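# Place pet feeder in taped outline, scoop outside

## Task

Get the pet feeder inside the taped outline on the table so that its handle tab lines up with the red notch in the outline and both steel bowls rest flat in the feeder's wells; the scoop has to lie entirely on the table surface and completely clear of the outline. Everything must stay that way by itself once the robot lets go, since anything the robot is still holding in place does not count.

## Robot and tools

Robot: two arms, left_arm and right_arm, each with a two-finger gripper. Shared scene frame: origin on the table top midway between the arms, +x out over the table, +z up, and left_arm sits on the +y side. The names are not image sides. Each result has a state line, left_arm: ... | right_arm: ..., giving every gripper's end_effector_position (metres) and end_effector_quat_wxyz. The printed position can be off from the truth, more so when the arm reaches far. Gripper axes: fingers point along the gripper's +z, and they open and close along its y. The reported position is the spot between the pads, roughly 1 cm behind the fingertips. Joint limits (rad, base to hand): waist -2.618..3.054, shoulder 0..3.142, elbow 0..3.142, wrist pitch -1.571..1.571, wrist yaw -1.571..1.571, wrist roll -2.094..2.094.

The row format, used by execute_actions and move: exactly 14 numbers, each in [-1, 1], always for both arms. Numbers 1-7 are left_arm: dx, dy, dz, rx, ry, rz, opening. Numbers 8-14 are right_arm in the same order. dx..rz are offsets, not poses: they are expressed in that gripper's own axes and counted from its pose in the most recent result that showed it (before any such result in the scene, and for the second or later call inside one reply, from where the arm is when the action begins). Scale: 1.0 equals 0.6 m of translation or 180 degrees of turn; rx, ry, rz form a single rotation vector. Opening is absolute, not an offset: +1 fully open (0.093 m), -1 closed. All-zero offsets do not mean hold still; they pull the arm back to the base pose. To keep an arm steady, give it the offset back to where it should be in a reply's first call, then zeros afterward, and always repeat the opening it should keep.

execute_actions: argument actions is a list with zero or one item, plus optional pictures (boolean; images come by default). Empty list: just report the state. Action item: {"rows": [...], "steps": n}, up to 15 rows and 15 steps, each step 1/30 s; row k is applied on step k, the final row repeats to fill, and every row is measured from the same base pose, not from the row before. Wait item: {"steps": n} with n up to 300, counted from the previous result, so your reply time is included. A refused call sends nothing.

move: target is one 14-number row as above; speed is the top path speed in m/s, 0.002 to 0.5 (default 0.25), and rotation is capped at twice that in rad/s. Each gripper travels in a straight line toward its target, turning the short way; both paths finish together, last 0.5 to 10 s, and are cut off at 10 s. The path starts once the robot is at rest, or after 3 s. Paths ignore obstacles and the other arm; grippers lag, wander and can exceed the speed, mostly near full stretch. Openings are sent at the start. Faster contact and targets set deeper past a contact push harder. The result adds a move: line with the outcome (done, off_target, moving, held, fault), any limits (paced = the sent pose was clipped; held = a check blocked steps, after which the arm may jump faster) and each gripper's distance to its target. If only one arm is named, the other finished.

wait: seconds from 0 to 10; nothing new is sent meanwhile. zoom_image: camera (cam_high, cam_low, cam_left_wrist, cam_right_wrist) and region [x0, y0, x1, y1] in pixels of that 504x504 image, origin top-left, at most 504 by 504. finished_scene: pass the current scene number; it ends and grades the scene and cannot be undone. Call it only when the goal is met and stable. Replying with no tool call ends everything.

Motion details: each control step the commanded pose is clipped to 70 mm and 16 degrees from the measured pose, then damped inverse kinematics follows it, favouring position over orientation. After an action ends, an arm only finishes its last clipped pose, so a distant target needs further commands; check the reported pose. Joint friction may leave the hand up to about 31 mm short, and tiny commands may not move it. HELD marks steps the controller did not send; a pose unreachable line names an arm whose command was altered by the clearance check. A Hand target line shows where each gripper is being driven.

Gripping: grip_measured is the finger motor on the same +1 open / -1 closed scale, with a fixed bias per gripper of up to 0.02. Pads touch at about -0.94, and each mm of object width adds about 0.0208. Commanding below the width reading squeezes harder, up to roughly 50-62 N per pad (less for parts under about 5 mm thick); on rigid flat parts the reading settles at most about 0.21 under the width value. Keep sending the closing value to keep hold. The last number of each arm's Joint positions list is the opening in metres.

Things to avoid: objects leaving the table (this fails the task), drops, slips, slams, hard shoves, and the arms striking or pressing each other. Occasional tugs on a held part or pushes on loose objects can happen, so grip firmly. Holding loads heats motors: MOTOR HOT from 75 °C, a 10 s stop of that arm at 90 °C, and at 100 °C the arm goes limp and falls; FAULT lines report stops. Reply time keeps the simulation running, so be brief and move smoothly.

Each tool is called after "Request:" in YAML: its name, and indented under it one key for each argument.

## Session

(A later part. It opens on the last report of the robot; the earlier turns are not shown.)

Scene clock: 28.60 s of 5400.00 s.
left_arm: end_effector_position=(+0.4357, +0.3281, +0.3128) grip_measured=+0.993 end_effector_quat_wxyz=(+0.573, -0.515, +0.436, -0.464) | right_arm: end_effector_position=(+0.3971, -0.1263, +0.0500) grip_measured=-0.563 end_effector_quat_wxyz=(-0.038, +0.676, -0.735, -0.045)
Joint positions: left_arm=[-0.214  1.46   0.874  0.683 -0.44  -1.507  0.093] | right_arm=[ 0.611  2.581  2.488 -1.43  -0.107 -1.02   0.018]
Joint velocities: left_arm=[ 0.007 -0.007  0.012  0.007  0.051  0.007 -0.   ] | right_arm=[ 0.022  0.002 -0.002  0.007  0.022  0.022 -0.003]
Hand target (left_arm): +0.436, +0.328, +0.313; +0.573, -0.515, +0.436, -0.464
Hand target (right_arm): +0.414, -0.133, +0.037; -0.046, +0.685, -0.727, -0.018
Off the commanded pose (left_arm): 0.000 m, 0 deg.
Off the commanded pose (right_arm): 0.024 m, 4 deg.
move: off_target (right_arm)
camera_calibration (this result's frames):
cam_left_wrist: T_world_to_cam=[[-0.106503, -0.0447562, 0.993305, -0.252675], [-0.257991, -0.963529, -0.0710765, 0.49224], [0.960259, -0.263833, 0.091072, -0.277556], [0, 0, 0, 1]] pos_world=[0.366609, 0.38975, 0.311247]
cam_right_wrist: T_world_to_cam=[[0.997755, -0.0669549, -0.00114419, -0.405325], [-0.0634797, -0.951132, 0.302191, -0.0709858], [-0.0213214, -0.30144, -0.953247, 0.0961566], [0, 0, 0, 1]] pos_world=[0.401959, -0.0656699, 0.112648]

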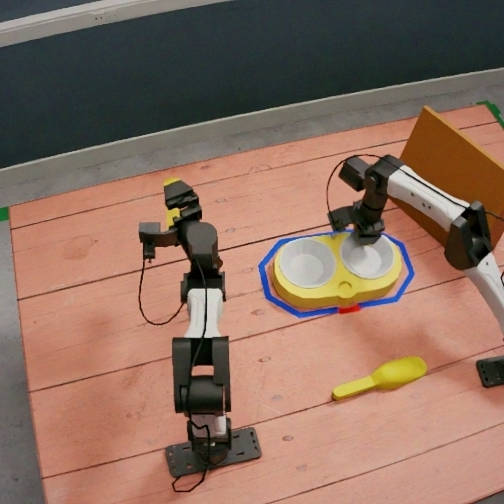

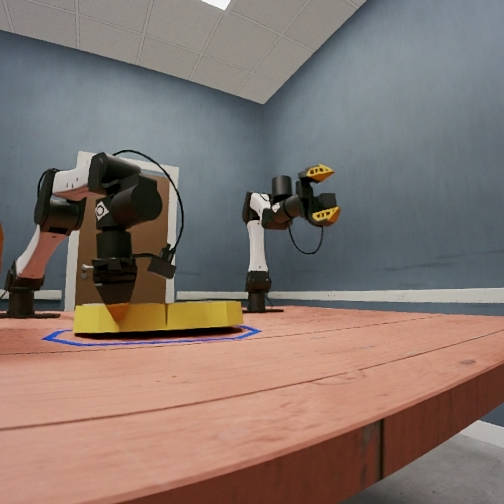

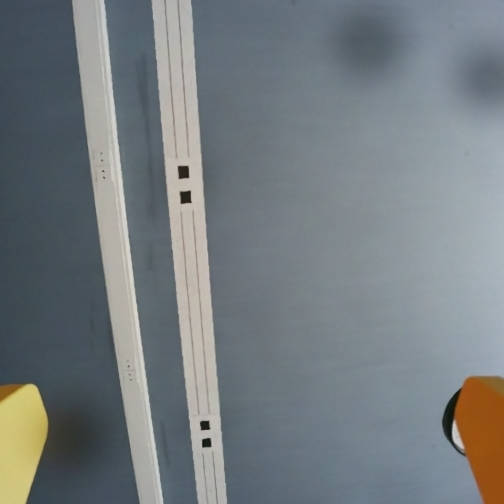

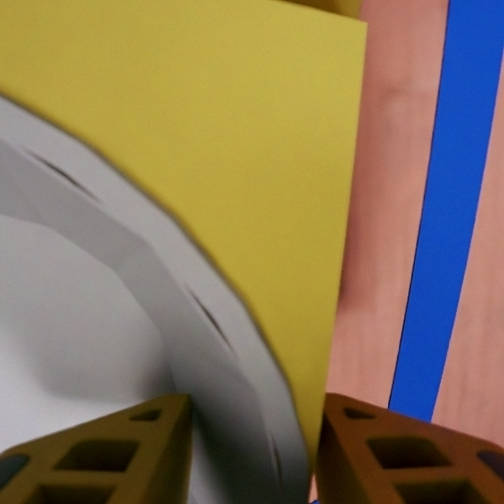

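Request:
move:
  target: [0,0,0,0,0,0,1,0,0,0.025,-0.035,0,0,-0.75]
  speed: 0.05

Request:
move:
  target: [0,0,0,0,0,0,1,0,0,0,0,0,0,-0.2]

Request:
zoom_image:
  camera: "cam_high"
  region: [240, 200, 440, 330]

Scene clock: 30.60 s of 5400.00 s.
left_arm: end_effector_position=(+0.4357, +0.3281, +0.3128) grip_measured=+0.993 end_effector_quat_wxyz=(+0.573, -0.515, +0.436, -0.464) | right_arm: end_effector_position=(+0.3938, -0.1237, +0.0425) grip_measured=-0.563 end_effector_quat_wxyz=(-0.016, +0.677, -0.732, -0.074)
Joint positions: left_arm=[-0.214  1.46   0.874  0.683 -0.44  -1.507  0.093] | right_arm=[ 0.604  2.716  2.718 -1.583 -0.151 -1.036  0.018]
Joint velocities: left_arm=[ 0.027 -0.007 -0.037  0.066 -0.007  0.022 -0.001] | right_arm=[ 0.007 -0.012  0.007 -0.022  0.066 -0.051 -0.   ]
Hand target (left_arm): +0.436, +0.328, +0.313; +0.573, -0.515, +0.436, -0.464
Hand target (right_arm): +0.396, -0.125, +0.035; -0.015, +0.676, -0.732, -0.081
Off the commanded pose (left_arm): 0.000 m, 0 deg.
Off the commanded pose (right_arm): 0.008 m, 2 deg.
joint sent to its limit (right arm) — the command would take joint 4 (wrist pitch) past its lower limit, so that joint was sent only as far as its limit.
move: done
camera_calibration (this result's frames):
cam_left_wrist: T_world_to_cam=[[-0.106503, -0.0447562, 0.993305, -0.252675], [-0.257991, -0.963529, -0.0710765, 0.49224], [0.960259, -0.263833, 0.091072, -0.277556], [0, 0, 0, 1]] pos_world=[0.366609, 0.38975, 0.311247]
cam_right_wrist: T_world_to_cam=[[0.995792, -0.0562336, -0.0723664, -0.396774], [-0.0327358, -0.955782, 0.292249, -0.0787727], [-0.0856008, -0.28865, -0.9536, 0.116651], [0, 0, 0, 1]] pos_world=[0.402511, -0.0639302, 0.105547]

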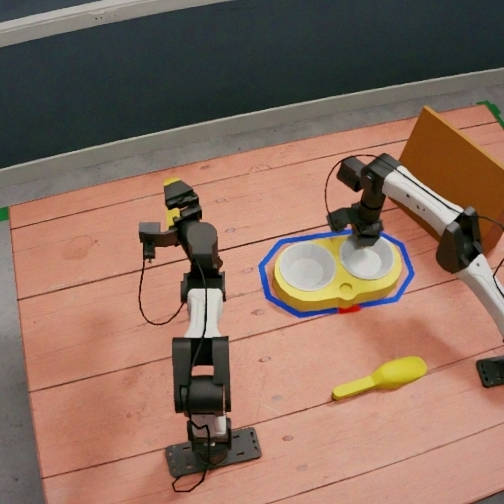

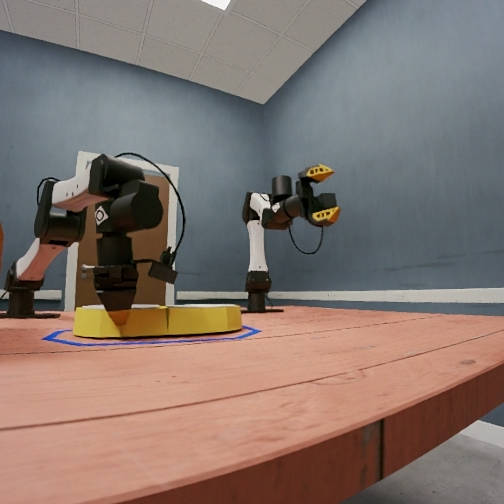

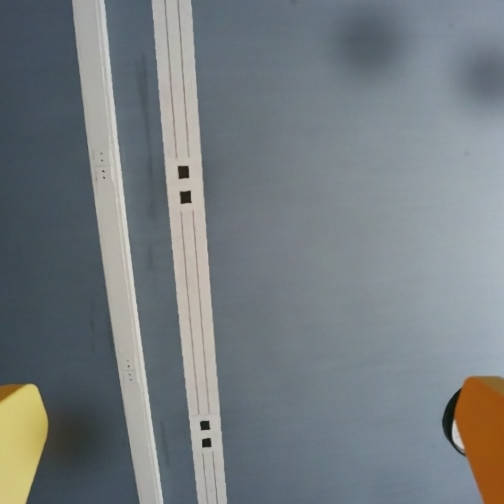

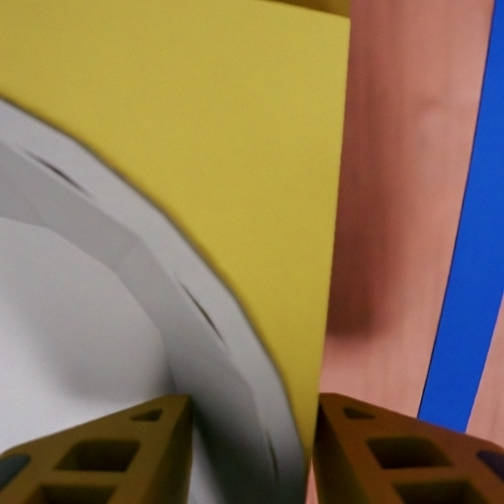

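Scene clock: 31.10 s of 5400.00 s.
left_arm: end_effector_position=(+0.4357, +0.3281, +0.3128) grip_measured=+0.993 end_effector_quat_wxyz=(+0.573, -0.515, +0.436, -0.464) | right_arm: end_effector_position=(+0.3938, -0.1237, +0.0425) grip_measured=-0.202 end_effector_quat_wxyz=(-0.016, +0.677, -0.732, -0.074)
Joint positions: left_arm=[-0.214  1.46   0.874  0.683 -0.44  -1.507  0.093] | right_arm=[ 0.604  2.716  2.718 -1.583 -0.151 -1.036  0.035]
Joint velocities: left_arm=[-0.012 -0.007 -0.017 -0.022 -0.007  0.007  0.001] | right_arm=[ 0.002 -0.002 -0.002  0.037 -0.022 -0.007  0.   ]
Hand target (left_arm): +0.436, +0.328, +0.313; +0.573, -0.515, +0.436, -0.464
Hand target (right_arm): +0.394, -0.124, +0.042; -0.016, +0.677, -0.732, -0.074
Off the commanded pose (left_arm): 0.000 m, 0 deg.
Off the commanded pose (right_arm): 0.000 m, 0 deg.
move: done
camera_calibration (this result's frames):
cam_left_wrist: T_world_to_cam=[[-0.106503, -0.0447562, 0.993305, -0.252675], [-0.257991, -0.963529, -0.0710765, 0.49224], [0.960259, -0.263833, 0.091072, -0.277556], [0, 0, 0, 1]] pos_world=[0.366609, 0.38975, 0.311247]
cam_right_wrist: T_world_to_cam=[[0.995792, -0.0562336, -0.0723664, -0.396774], [-0.0327358, -0.955782, 0.292249, -0.0787727], [-0.0856008, -0.28865, -0.9536, 0.116651], [0, 0, 0, 1]] pos_world=[0.402511, -0.0639302, 0.105547]

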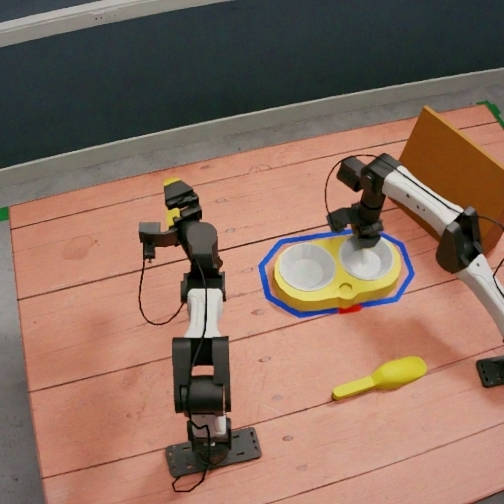

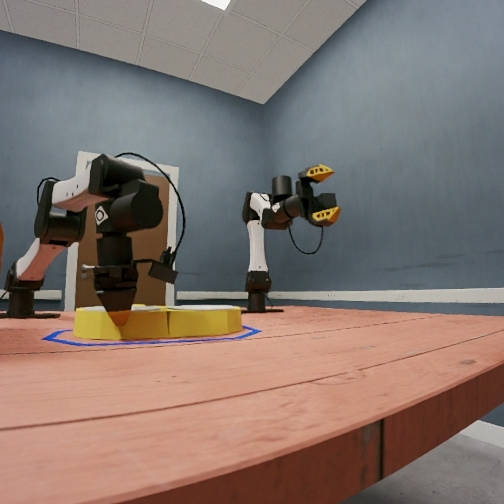

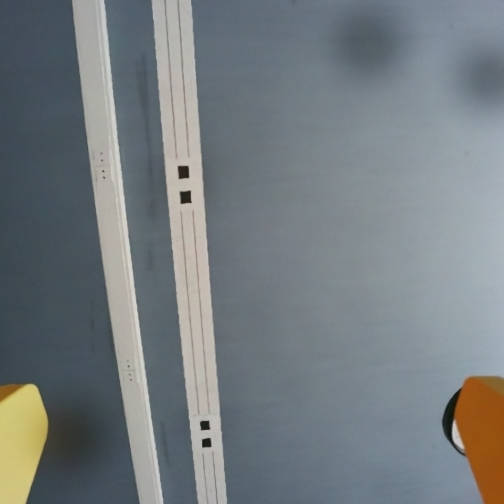

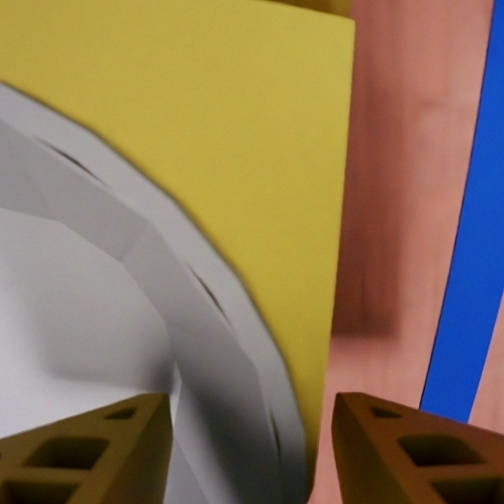

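Region (240, 200, 440, 330) of cam_high's 504x504 image, scaled by 2.520, with more detail than that image has; it fills the top 328 rows of this view, and the rest is white.

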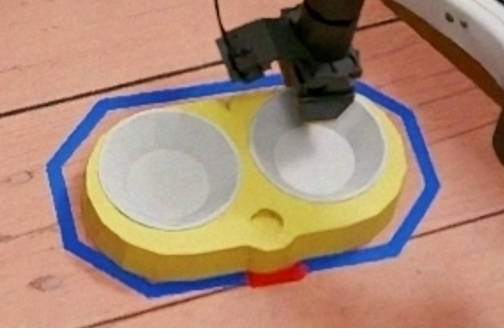

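Request:
move:
  target: [0,0,0,0,0,0,1,0,0,-0.11,0,0,0,0.3]

Request:
move:
  target: [0,0,0,0,0,0,1,-0.13,0.357,0.04,0,0.03,0.51,1]
  speed: 0.5

Scene clock: 33.50 s of 5400.00 s.
left_arm: end_effector_position=(+0.4357, +0.3281, +0.3128) grip_measured=+0.993 end_effector_quat_wxyz=(+0.573, -0.515, +0.436, -0.464) | right_arm: end_effector_position=(+0.3992, -0.1276, +0.1207) grip_measured=+0.298 end_effector_quat_wxyz=(-0.090, +0.676, -0.730, -0.051)
Joint positions: left_arm=[-0.214  1.46   0.874  0.683 -0.44  -1.507  0.093] | right_arm=[ 0.592  2.546  2.701 -1.583 -0.151 -1.036  0.059]
Joint velocities: left_arm=[-0.012 -0.012 -0.002 -0.037 -0.022 -0.037  0.   ] | right_arm=[ 0.002 -0.007 -0.012  0.007  0.007  0.007 -0.001]
Hand target (left_arm): +0.436, +0.328, +0.313; +0.573, -0.515, +0.436, -0.464
Hand target (right_arm): +0.398, -0.132, +0.108; -0.073, +0.673, -0.734, -0.058
Off the commanded pose (left_arm): 0.000 m, 0 deg.
Off the commanded pose (right_arm): 0.014 m, 9 deg.
joint sent to its limit (right arm) — the command would take joint 4 (wrist pitch) past its lower limit, so that joint was sent only as far as its limit.
move: off_target (right_arm)
camera_calibration (this result's frames):
cam_left_wrist: T_world_to_cam=[[-0.106503, -0.0447562, 0.993305, -0.252675], [-0.257991, -0.963529, -0.0710765, 0.49224], [0.960259, -0.263833, 0.091072, -0.277556], [0, 0, 0, 1]] pos_world=[0.366609, 0.38975, 0.311247]
cam_right_wrist: T_world_to_cam=[[0.99584, -0.0672634, 0.0614649, -0.414234], [-0.0792328, -0.972363, 0.219619, -0.0798857], [0.0449938, -0.223575, -0.973648, 0.149158], [0, 0, 0, 1]] pos_world=[0.399471, -0.0721926, 0.188233]

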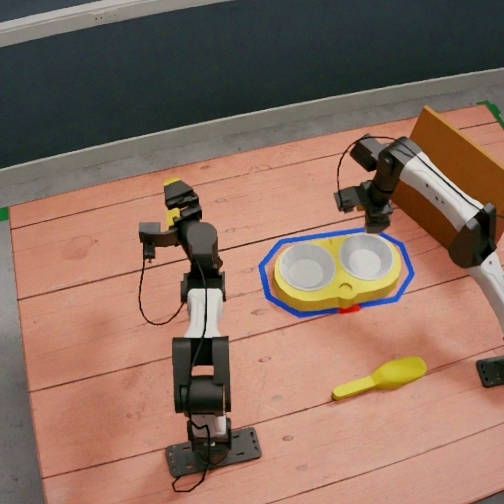

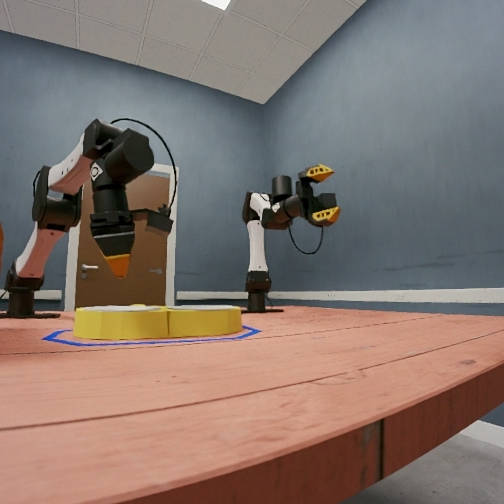

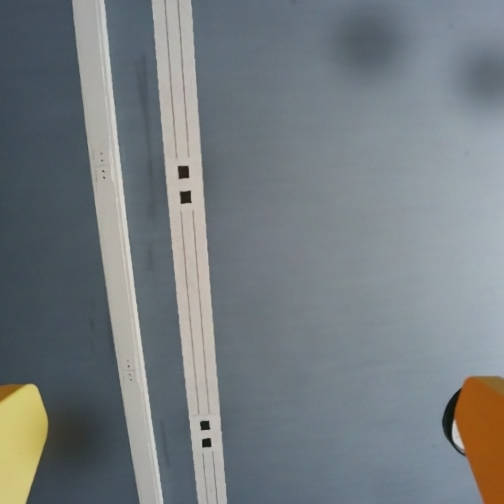

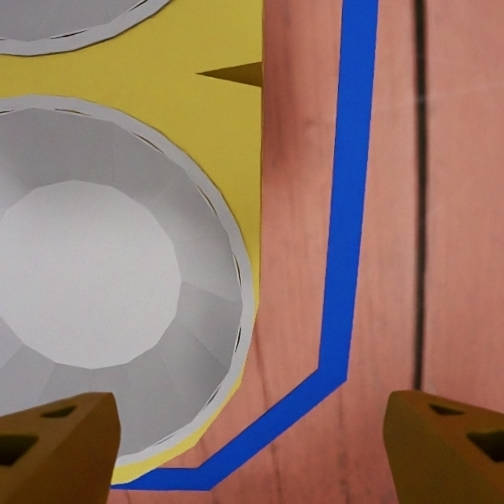

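Scene clock: 35.90 s of 5400.00 s.
left_arm: end_effector_position=(+0.4357, +0.3281, +0.3128) grip_measured=+0.993 end_effector_quat_wxyz=(+0.573, -0.515, +0.436, -0.464) | right_arm: end_effector_position=(+0.1971, -0.0257, +0.1053) grip_measured=+0.989 end_effector_quat_wxyz=(-0.009, +0.051, +0.996, +0.076)
Joint positions: left_arm=[-0.214  1.46   0.874  0.683 -0.44  -1.507  0.093] | right_arm=[ 1.06   2.042  1.788 -1.2   -0.101  1.023  0.093]
Joint velocities: left_arm=[-0.002  0.007  0.017  0.037 -0.022 -0.022  0.   ] | right_arm=[-0.017  0.012 -0.007  0.022  0.022 -0.037 -0.002]
Hand target (left_arm): +0.436, +0.328, +0.313; +0.573, -0.515, +0.436, -0.464
Hand target (right_arm): +0.194, -0.028, +0.103; -0.006, +0.052, +0.996, +0.071
Off the commanded pose (left_arm): 0.000 m, 0 deg.
Off the commanded pose (right_arm): 0.006 m, 1 deg.
move: done
camera_calibration (this result's frames):
cam_left_wrist: T_world_to_cam=[[-0.106503, -0.0447562, 0.993305, -0.252675], [-0.257991, -0.963529, -0.0710765, 0.49224], [0.960259, -0.263833, 0.091072, -0.277556], [0, 0, 0, 1]] pos_world=[0.366609, 0.38975, 0.311247]
cam_right_wrist: T_world_to_cam=[[-0.086223, -0.986365, -0.140178, 0.00573236], [-0.903801, 0.0182421, 0.427564, 0.172598], [-0.419177, 0.163559, -0.89305, 0.259007], [0, 0, 0, 1]] pos_world=[0.265058, -0.0398572, 0.158313]

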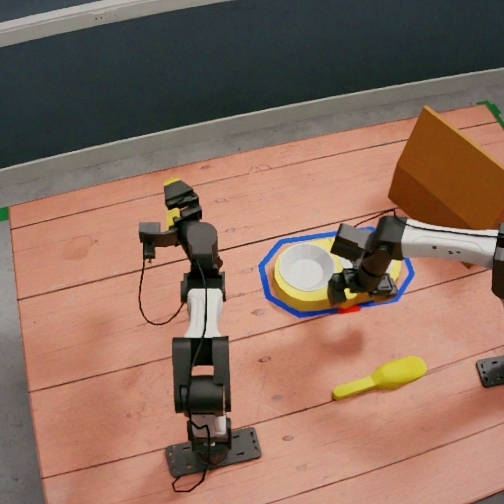

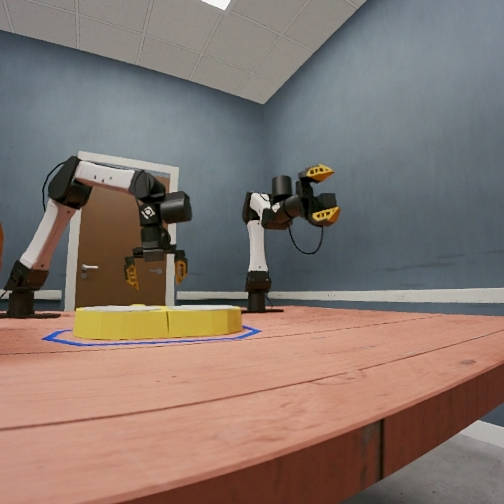

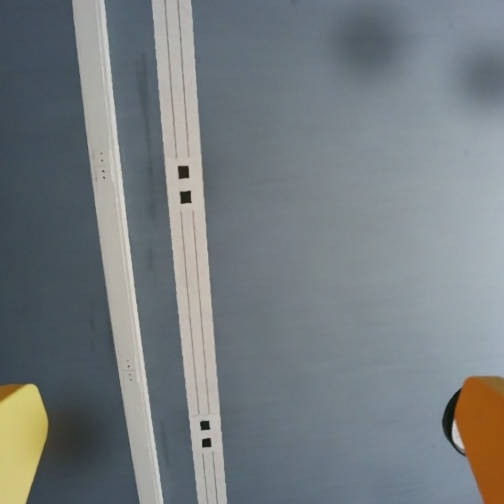

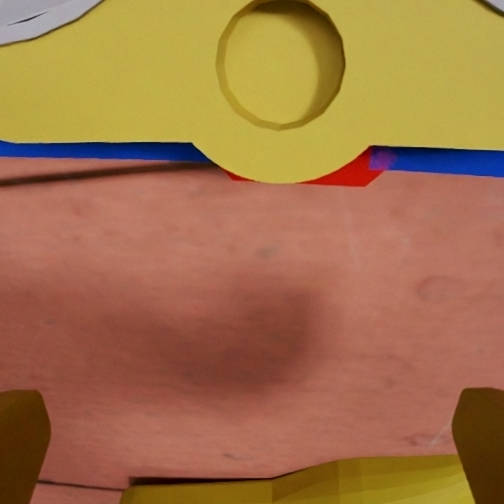

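Request:
move:
  target: [0,0,0,0,0,0,1,0,-0.022,0.13,0.048,0,0,1]
  speed: 0.15

Request:
move:
  target: [0,0,0,0,0,0,1,-0.075,0,0,0,0,0,1]
  speed: 0.04

Scene clock: 37.70 s of 5400.00 s.
left_arm: end_effector_position=(+0.4357, +0.3281, +0.3128) grip_measured=+0.993 end_effector_quat_wxyz=(+0.573, -0.515, +0.436, -0.464) | right_arm: end_effector_position=(+0.1988, -0.0254, +0.0345) grip_measured=+0.989 end_effector_quat_wxyz=(-0.013, +0.052, +0.998, +0.011)
Joint positions: left_arm=[-0.214  1.46   0.874  0.683 -0.44  -1.507  0.093] | right_arm=[ 1.084  2.191  1.745 -1.12  -0.034  1.043  0.093]
Joint velocities: left_arm=[-0.007  0.002  0.002  0.066 -0.037 -0.007  0.   ] | right_arm=[-0.007 -0.007 -0.002  0.051 -0.037 -0.022  0.   ]
Hand target (left_arm): +0.436, +0.328, +0.313; +0.573, -0.515, +0.436, -0.464
Hand target (right_arm): +0.196, -0.026, +0.026; -0.013, +0.051, +0.999, +0.001
Off the commanded pose (left_arm): 0.000 m, 0 deg.
Off the commanded pose (right_arm): 0.009 m, 1 deg.
move: done
camera_calibration (this result's frames):
cam_left_wrist: T_world_to_cam=[[-0.106503, -0.0447562, 0.993305, -0.252675], [-0.257991, -0.963529, -0.0710765, 0.49224], [0.960259, -0.263833, 0.091072, -0.277556], [0, 0, 0, 1]] pos_world=[0.366609, 0.38975, 0.311247]
cam_right_wrist: T_world_to_cam=[[-0.0875817, -0.996105, -0.0101745, -0.00824409], [-0.897257, 0.0744454, 0.435187, 0.204251], [-0.432735, 0.0472436, -0.900283, 0.196381], [0, 0, 0, 1]] pos_world=[0.267525, -0.0326953, 0.0878268]

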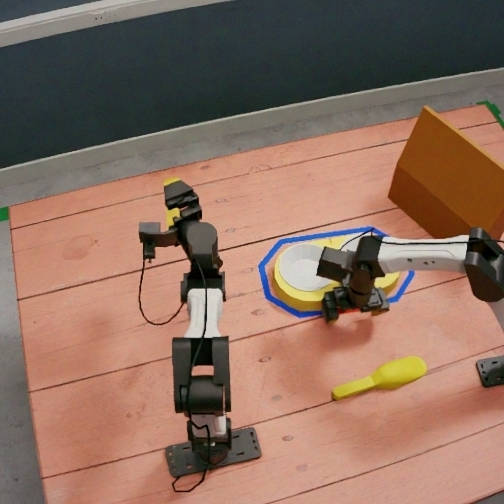

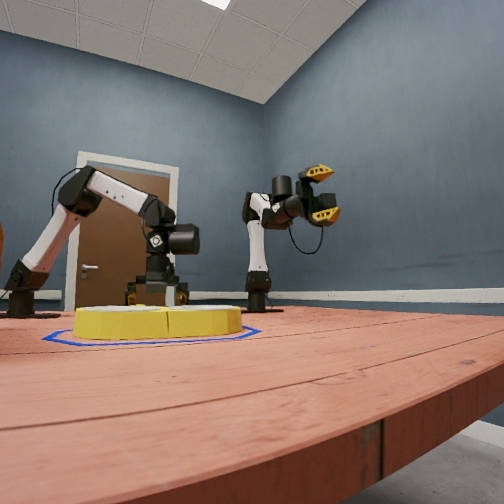

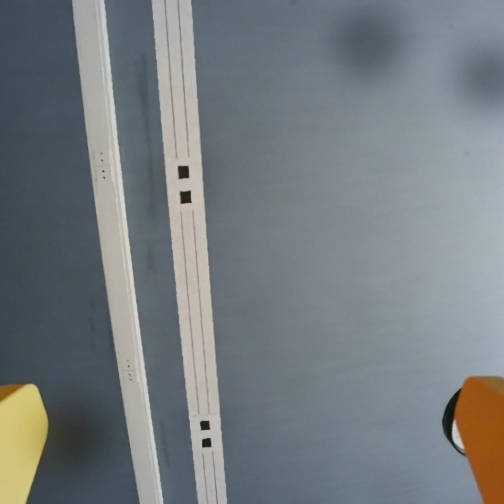

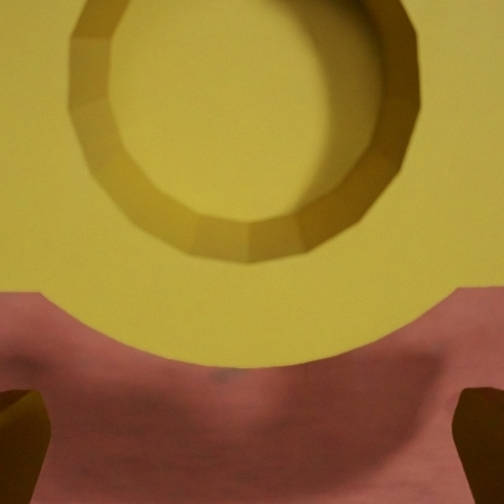

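Scene clock: 39.13 s of 5400.00 s.
left_arm: end_effector_position=(+0.4357, +0.3281, +0.3128) grip_measured=+0.993 end_effector_quat_wxyz=(+0.573, -0.515, +0.436, -0.464) | right_arm: end_effector_position=(+0.2391, -0.0262, +0.0415) grip_measured=+0.989 end_effector_quat_wxyz=(-0.006, +0.050, +0.999, +0.021)
Joint positions: left_arm=[-0.214  1.46   0.874  0.683 -0.44  -1.507  0.093] | right_arm=[ 1.009  2.267  1.898 -1.176 -0.036  0.963  0.093]
Joint velocities: left_arm=[ 0.007  0.012 -0.007 -0.051 -0.11   0.007 -0.   ] | right_arm=[ 0.002  0.002  0.012  0.007 -0.095 -0.007 -0.001]
Hand target (left_arm): +0.436, +0.328, +0.313; +0.573, -0.515, +0.436, -0.464
Hand target (right_arm): +0.243, -0.031, +0.033; -0.013, +0.052, +0.998, +0.012
Off the commanded pose (left_arm): 0.000 m, 0 deg.
Off the commanded pose (right_arm): 0.010 m, 1 deg.
move: done
camera_calibration (this result's frames):
cam_left_wrist: T_world_to_cam=[[-0.106503, -0.0447562, 0.993305, -0.252675], [-0.257991, -0.963529, -0.0710765, 0.49224], [0.960259, -0.263833, 0.091072, -0.277556], [0, 0, 0, 1]] pos_world=[0.366609, 0.38975, 0.311247]
cam_right_wrist: T_world_to_cam=[[-0.0823841, -0.996148, -0.0300286, -0.00584883], [-0.903593, 0.0619516, 0.423888, 0.239071], [-0.420395, 0.0620552, -0.905217, 0.217859], [0, 0, 0, 1]] pos_world=[0.307128, -0.0341565, 0.0956949]

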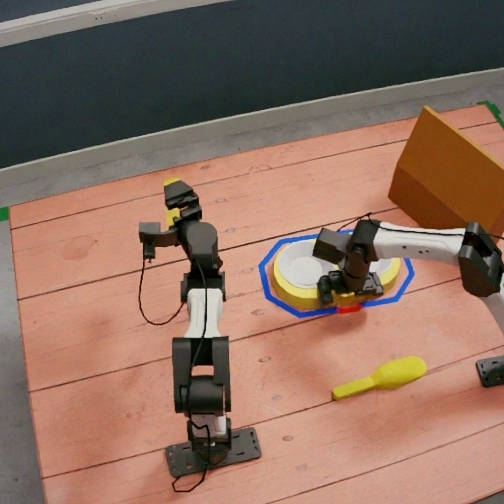

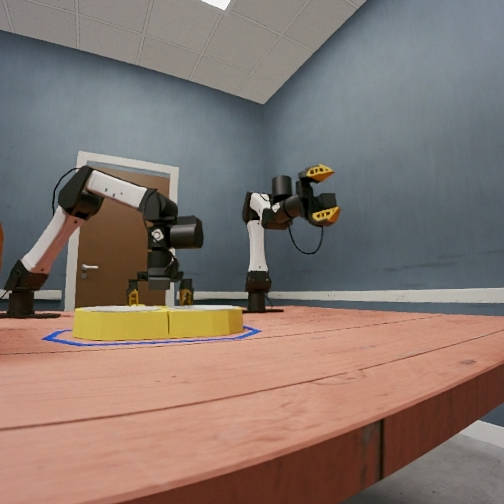

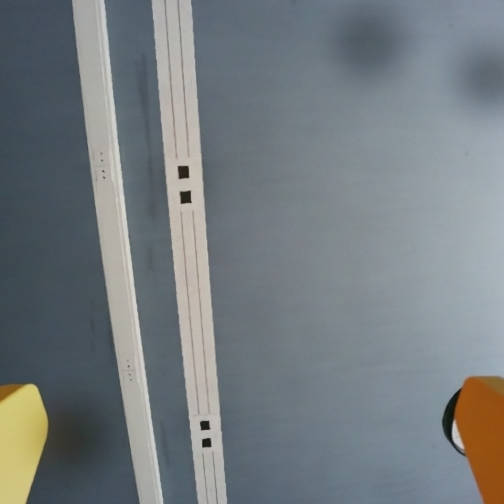

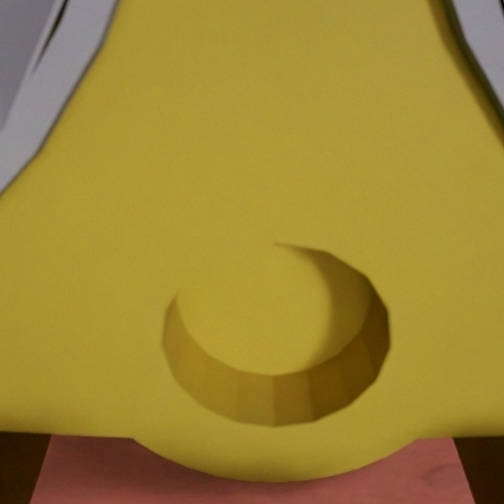

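Moved a bit; push slightly more, lower.

Request:
move:
  target: [0,0,0,0,0,0,1,-0.025,0,0.03,0,0,0,1]
  speed: 0.03

Request:
move:
  target: [0,0,0,0,0,0,1,0.15,-0.2,-0.1,0,0,0,1]

Request:
zoom_image:
  camera: "cam_high"
  region: [240, 200, 440, 330]

Scene clock: 40.93 s of 5400.00 s.
left_arm: end_effector_position=(+0.4357, +0.3281, +0.3128) grip_measured=+0.993 end_effector_quat_wxyz=(+0.573, -0.515, +0.436, -0.464) | right_arm: end_effector_position=(+0.2441, -0.0271, +0.0353) grip_measured=+0.989 end_effector_quat_wxyz=(-0.007, +0.045, +0.999, +0.022)
Joint positions: left_arm=[-0.214  1.46   0.874  0.683 -0.44  -1.507  0.093] | right_arm=[ 0.999  2.282  1.898 -1.162 -0.038  0.944  0.093]
Joint velocities: left_arm=[ 0.012 -0.017 -0.017 -0.022 -0.051 -0.037 -0.001] | right_arm=[-0.022 -0.012  0.012 -0.037 -0.037  0.022 -0.001]
Hand target (left_arm): +0.436, +0.328, +0.313; +0.573, -0.515, +0.436, -0.464
Hand target (right_arm): +0.254, -0.027, +0.024; -0.006, +0.050, +0.999, +0.021
Off the commanded pose (left_arm): 0.000 m, 0 deg.
Off the commanded pose (right_arm): 0.015 m, 1 deg.
move: off_target (right_arm)
camera_calibration (this result's frames):
cam_left_wrist: T_world_to_cam=[[-0.106503, -0.0447562, 0.993305, -0.252675], [-0.257991, -0.963529, -0.0710765, 0.49224], [0.960259, -0.263833, 0.091072, -0.277556], [0, 0, 0, 1]] pos_world=[0.366609, 0.38975, 0.311247]
cam_right_wrist: T_world_to_cam=[[-0.0736297, -0.996783, -0.0316688, -0.00865594], [-0.903725, 0.0532599, 0.424787, 0.246048], [-0.421733, 0.0598968, -0.904739, 0.214614], [0, 0, 0, 1]] pos_world=[0.312233, -0.0345873, 0.0893776]

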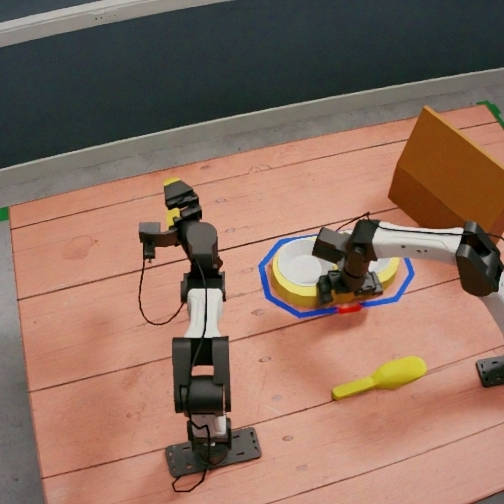

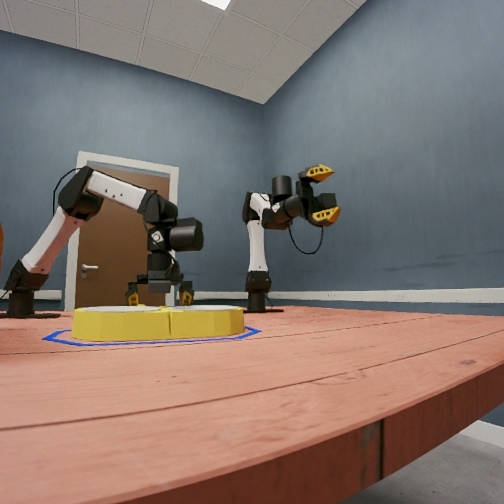

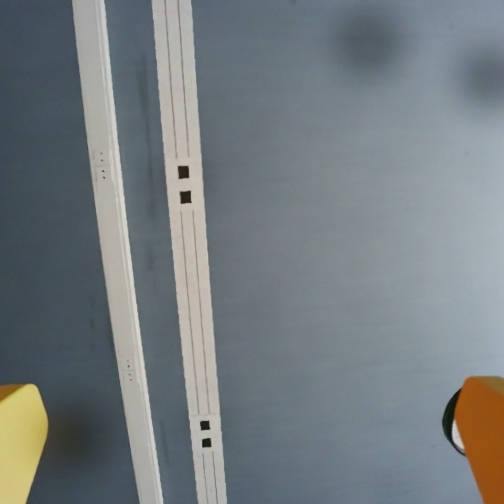

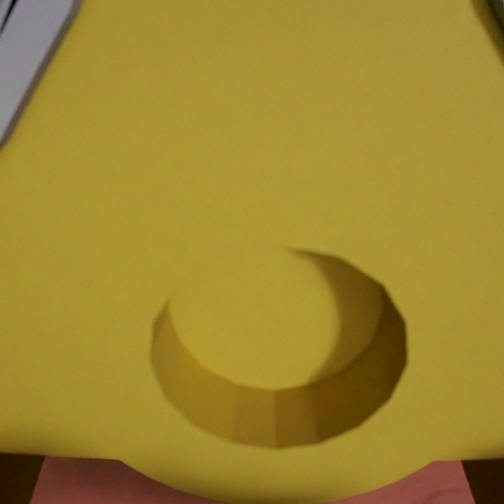

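Scene clock: 42.00 s of 5400.00 s.
left_arm: end_effector_position=(+0.4357, +0.3281, +0.3128) grip_measured=+0.993 end_effector_quat_wxyz=(+0.573, -0.515, +0.436, -0.464) | right_arm: end_effector_position=(+0.1496, -0.1352, +0.0979) grip_measured=+0.989 end_effector_quat_wxyz=(+0.001, +0.045, +0.998, +0.032)
Joint positions: left_arm=[-0.214  1.46   0.874  0.683 -0.44  -1.507  0.093] | right_arm=[ 0.999  1.657  1.271 -1.134 -0.038  0.944  0.093]
Joint velocities: left_arm=[-0.007  0.007 -0.017  0.022 -0.037 -0.022 -0.   ] | right_arm=[-0.017 -0.002  0.007 -0.051  0.007 -0.022 -0.001]
Hand target (left_arm): +0.436, +0.328, +0.313; +0.573, -0.515, +0.436, -0.464
Hand target (right_arm): +0.144, -0.140, +0.092; -0.007, +0.045, +0.999, +0.022
Off the commanded pose (left_arm): 0.000 m, 0 deg.
Off the commanded pose (right_arm): 0.010 m, 1 deg.
move: done
camera_calibration (this result's frames):
cam_left_wrist: T_world_to_cam=[[-0.106503, -0.0447562, 0.993305, -0.252675], [-0.257991, -0.963529, -0.0710765, 0.49224], [0.960259, -0.263833, 0.091072, -0.277556], [0, 0, 0, 1]] pos_world=[0.366609, 0.38975, 0.311247]
cam_right_wrist: T_world_to_cam=[[-0.0729514, -0.996006, -0.0514698, -0.119448], [-0.910543, 0.0454577, 0.410907, 0.141167], [-0.406926, 0.0768418, -0.910223, 0.238491], [0, 0, 0, 1]] pos_world=[0.216874, -0.143714, 0.152926]

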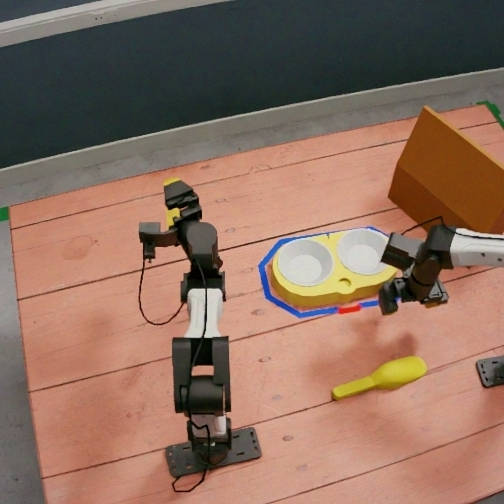

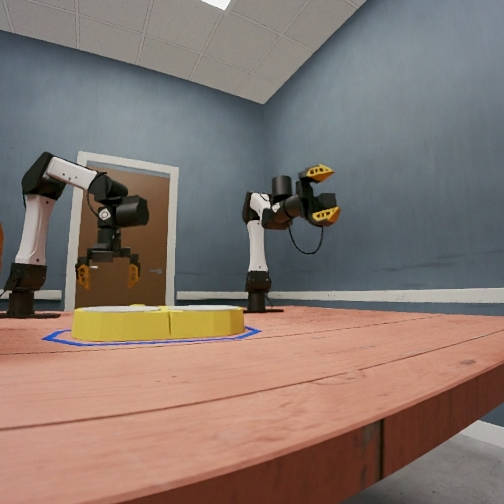

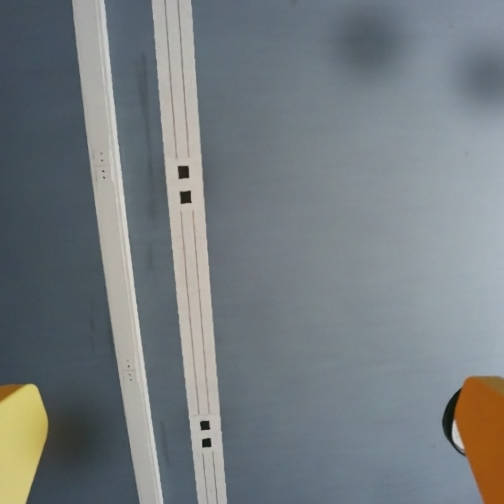

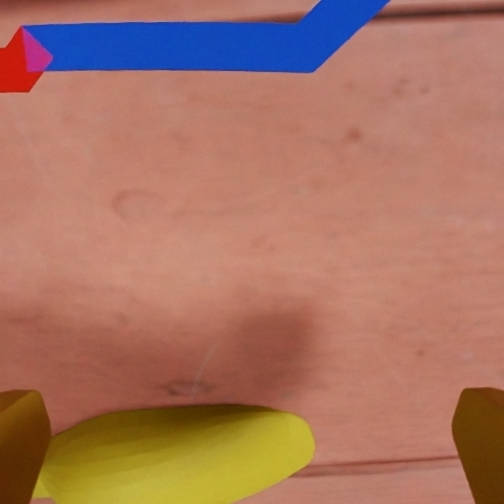

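Region (240, 200, 440, 330) of cam_high's 504x504 image, scaled by 2.520, with more detail than that image has; it fills the top 328 rows of this view, and the rest is white.

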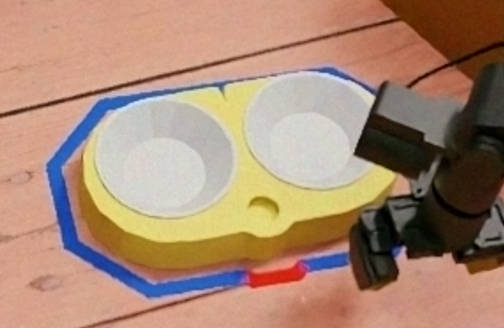

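Request:
finished_scene:
  scene: 2

The scene is finished: the task was done.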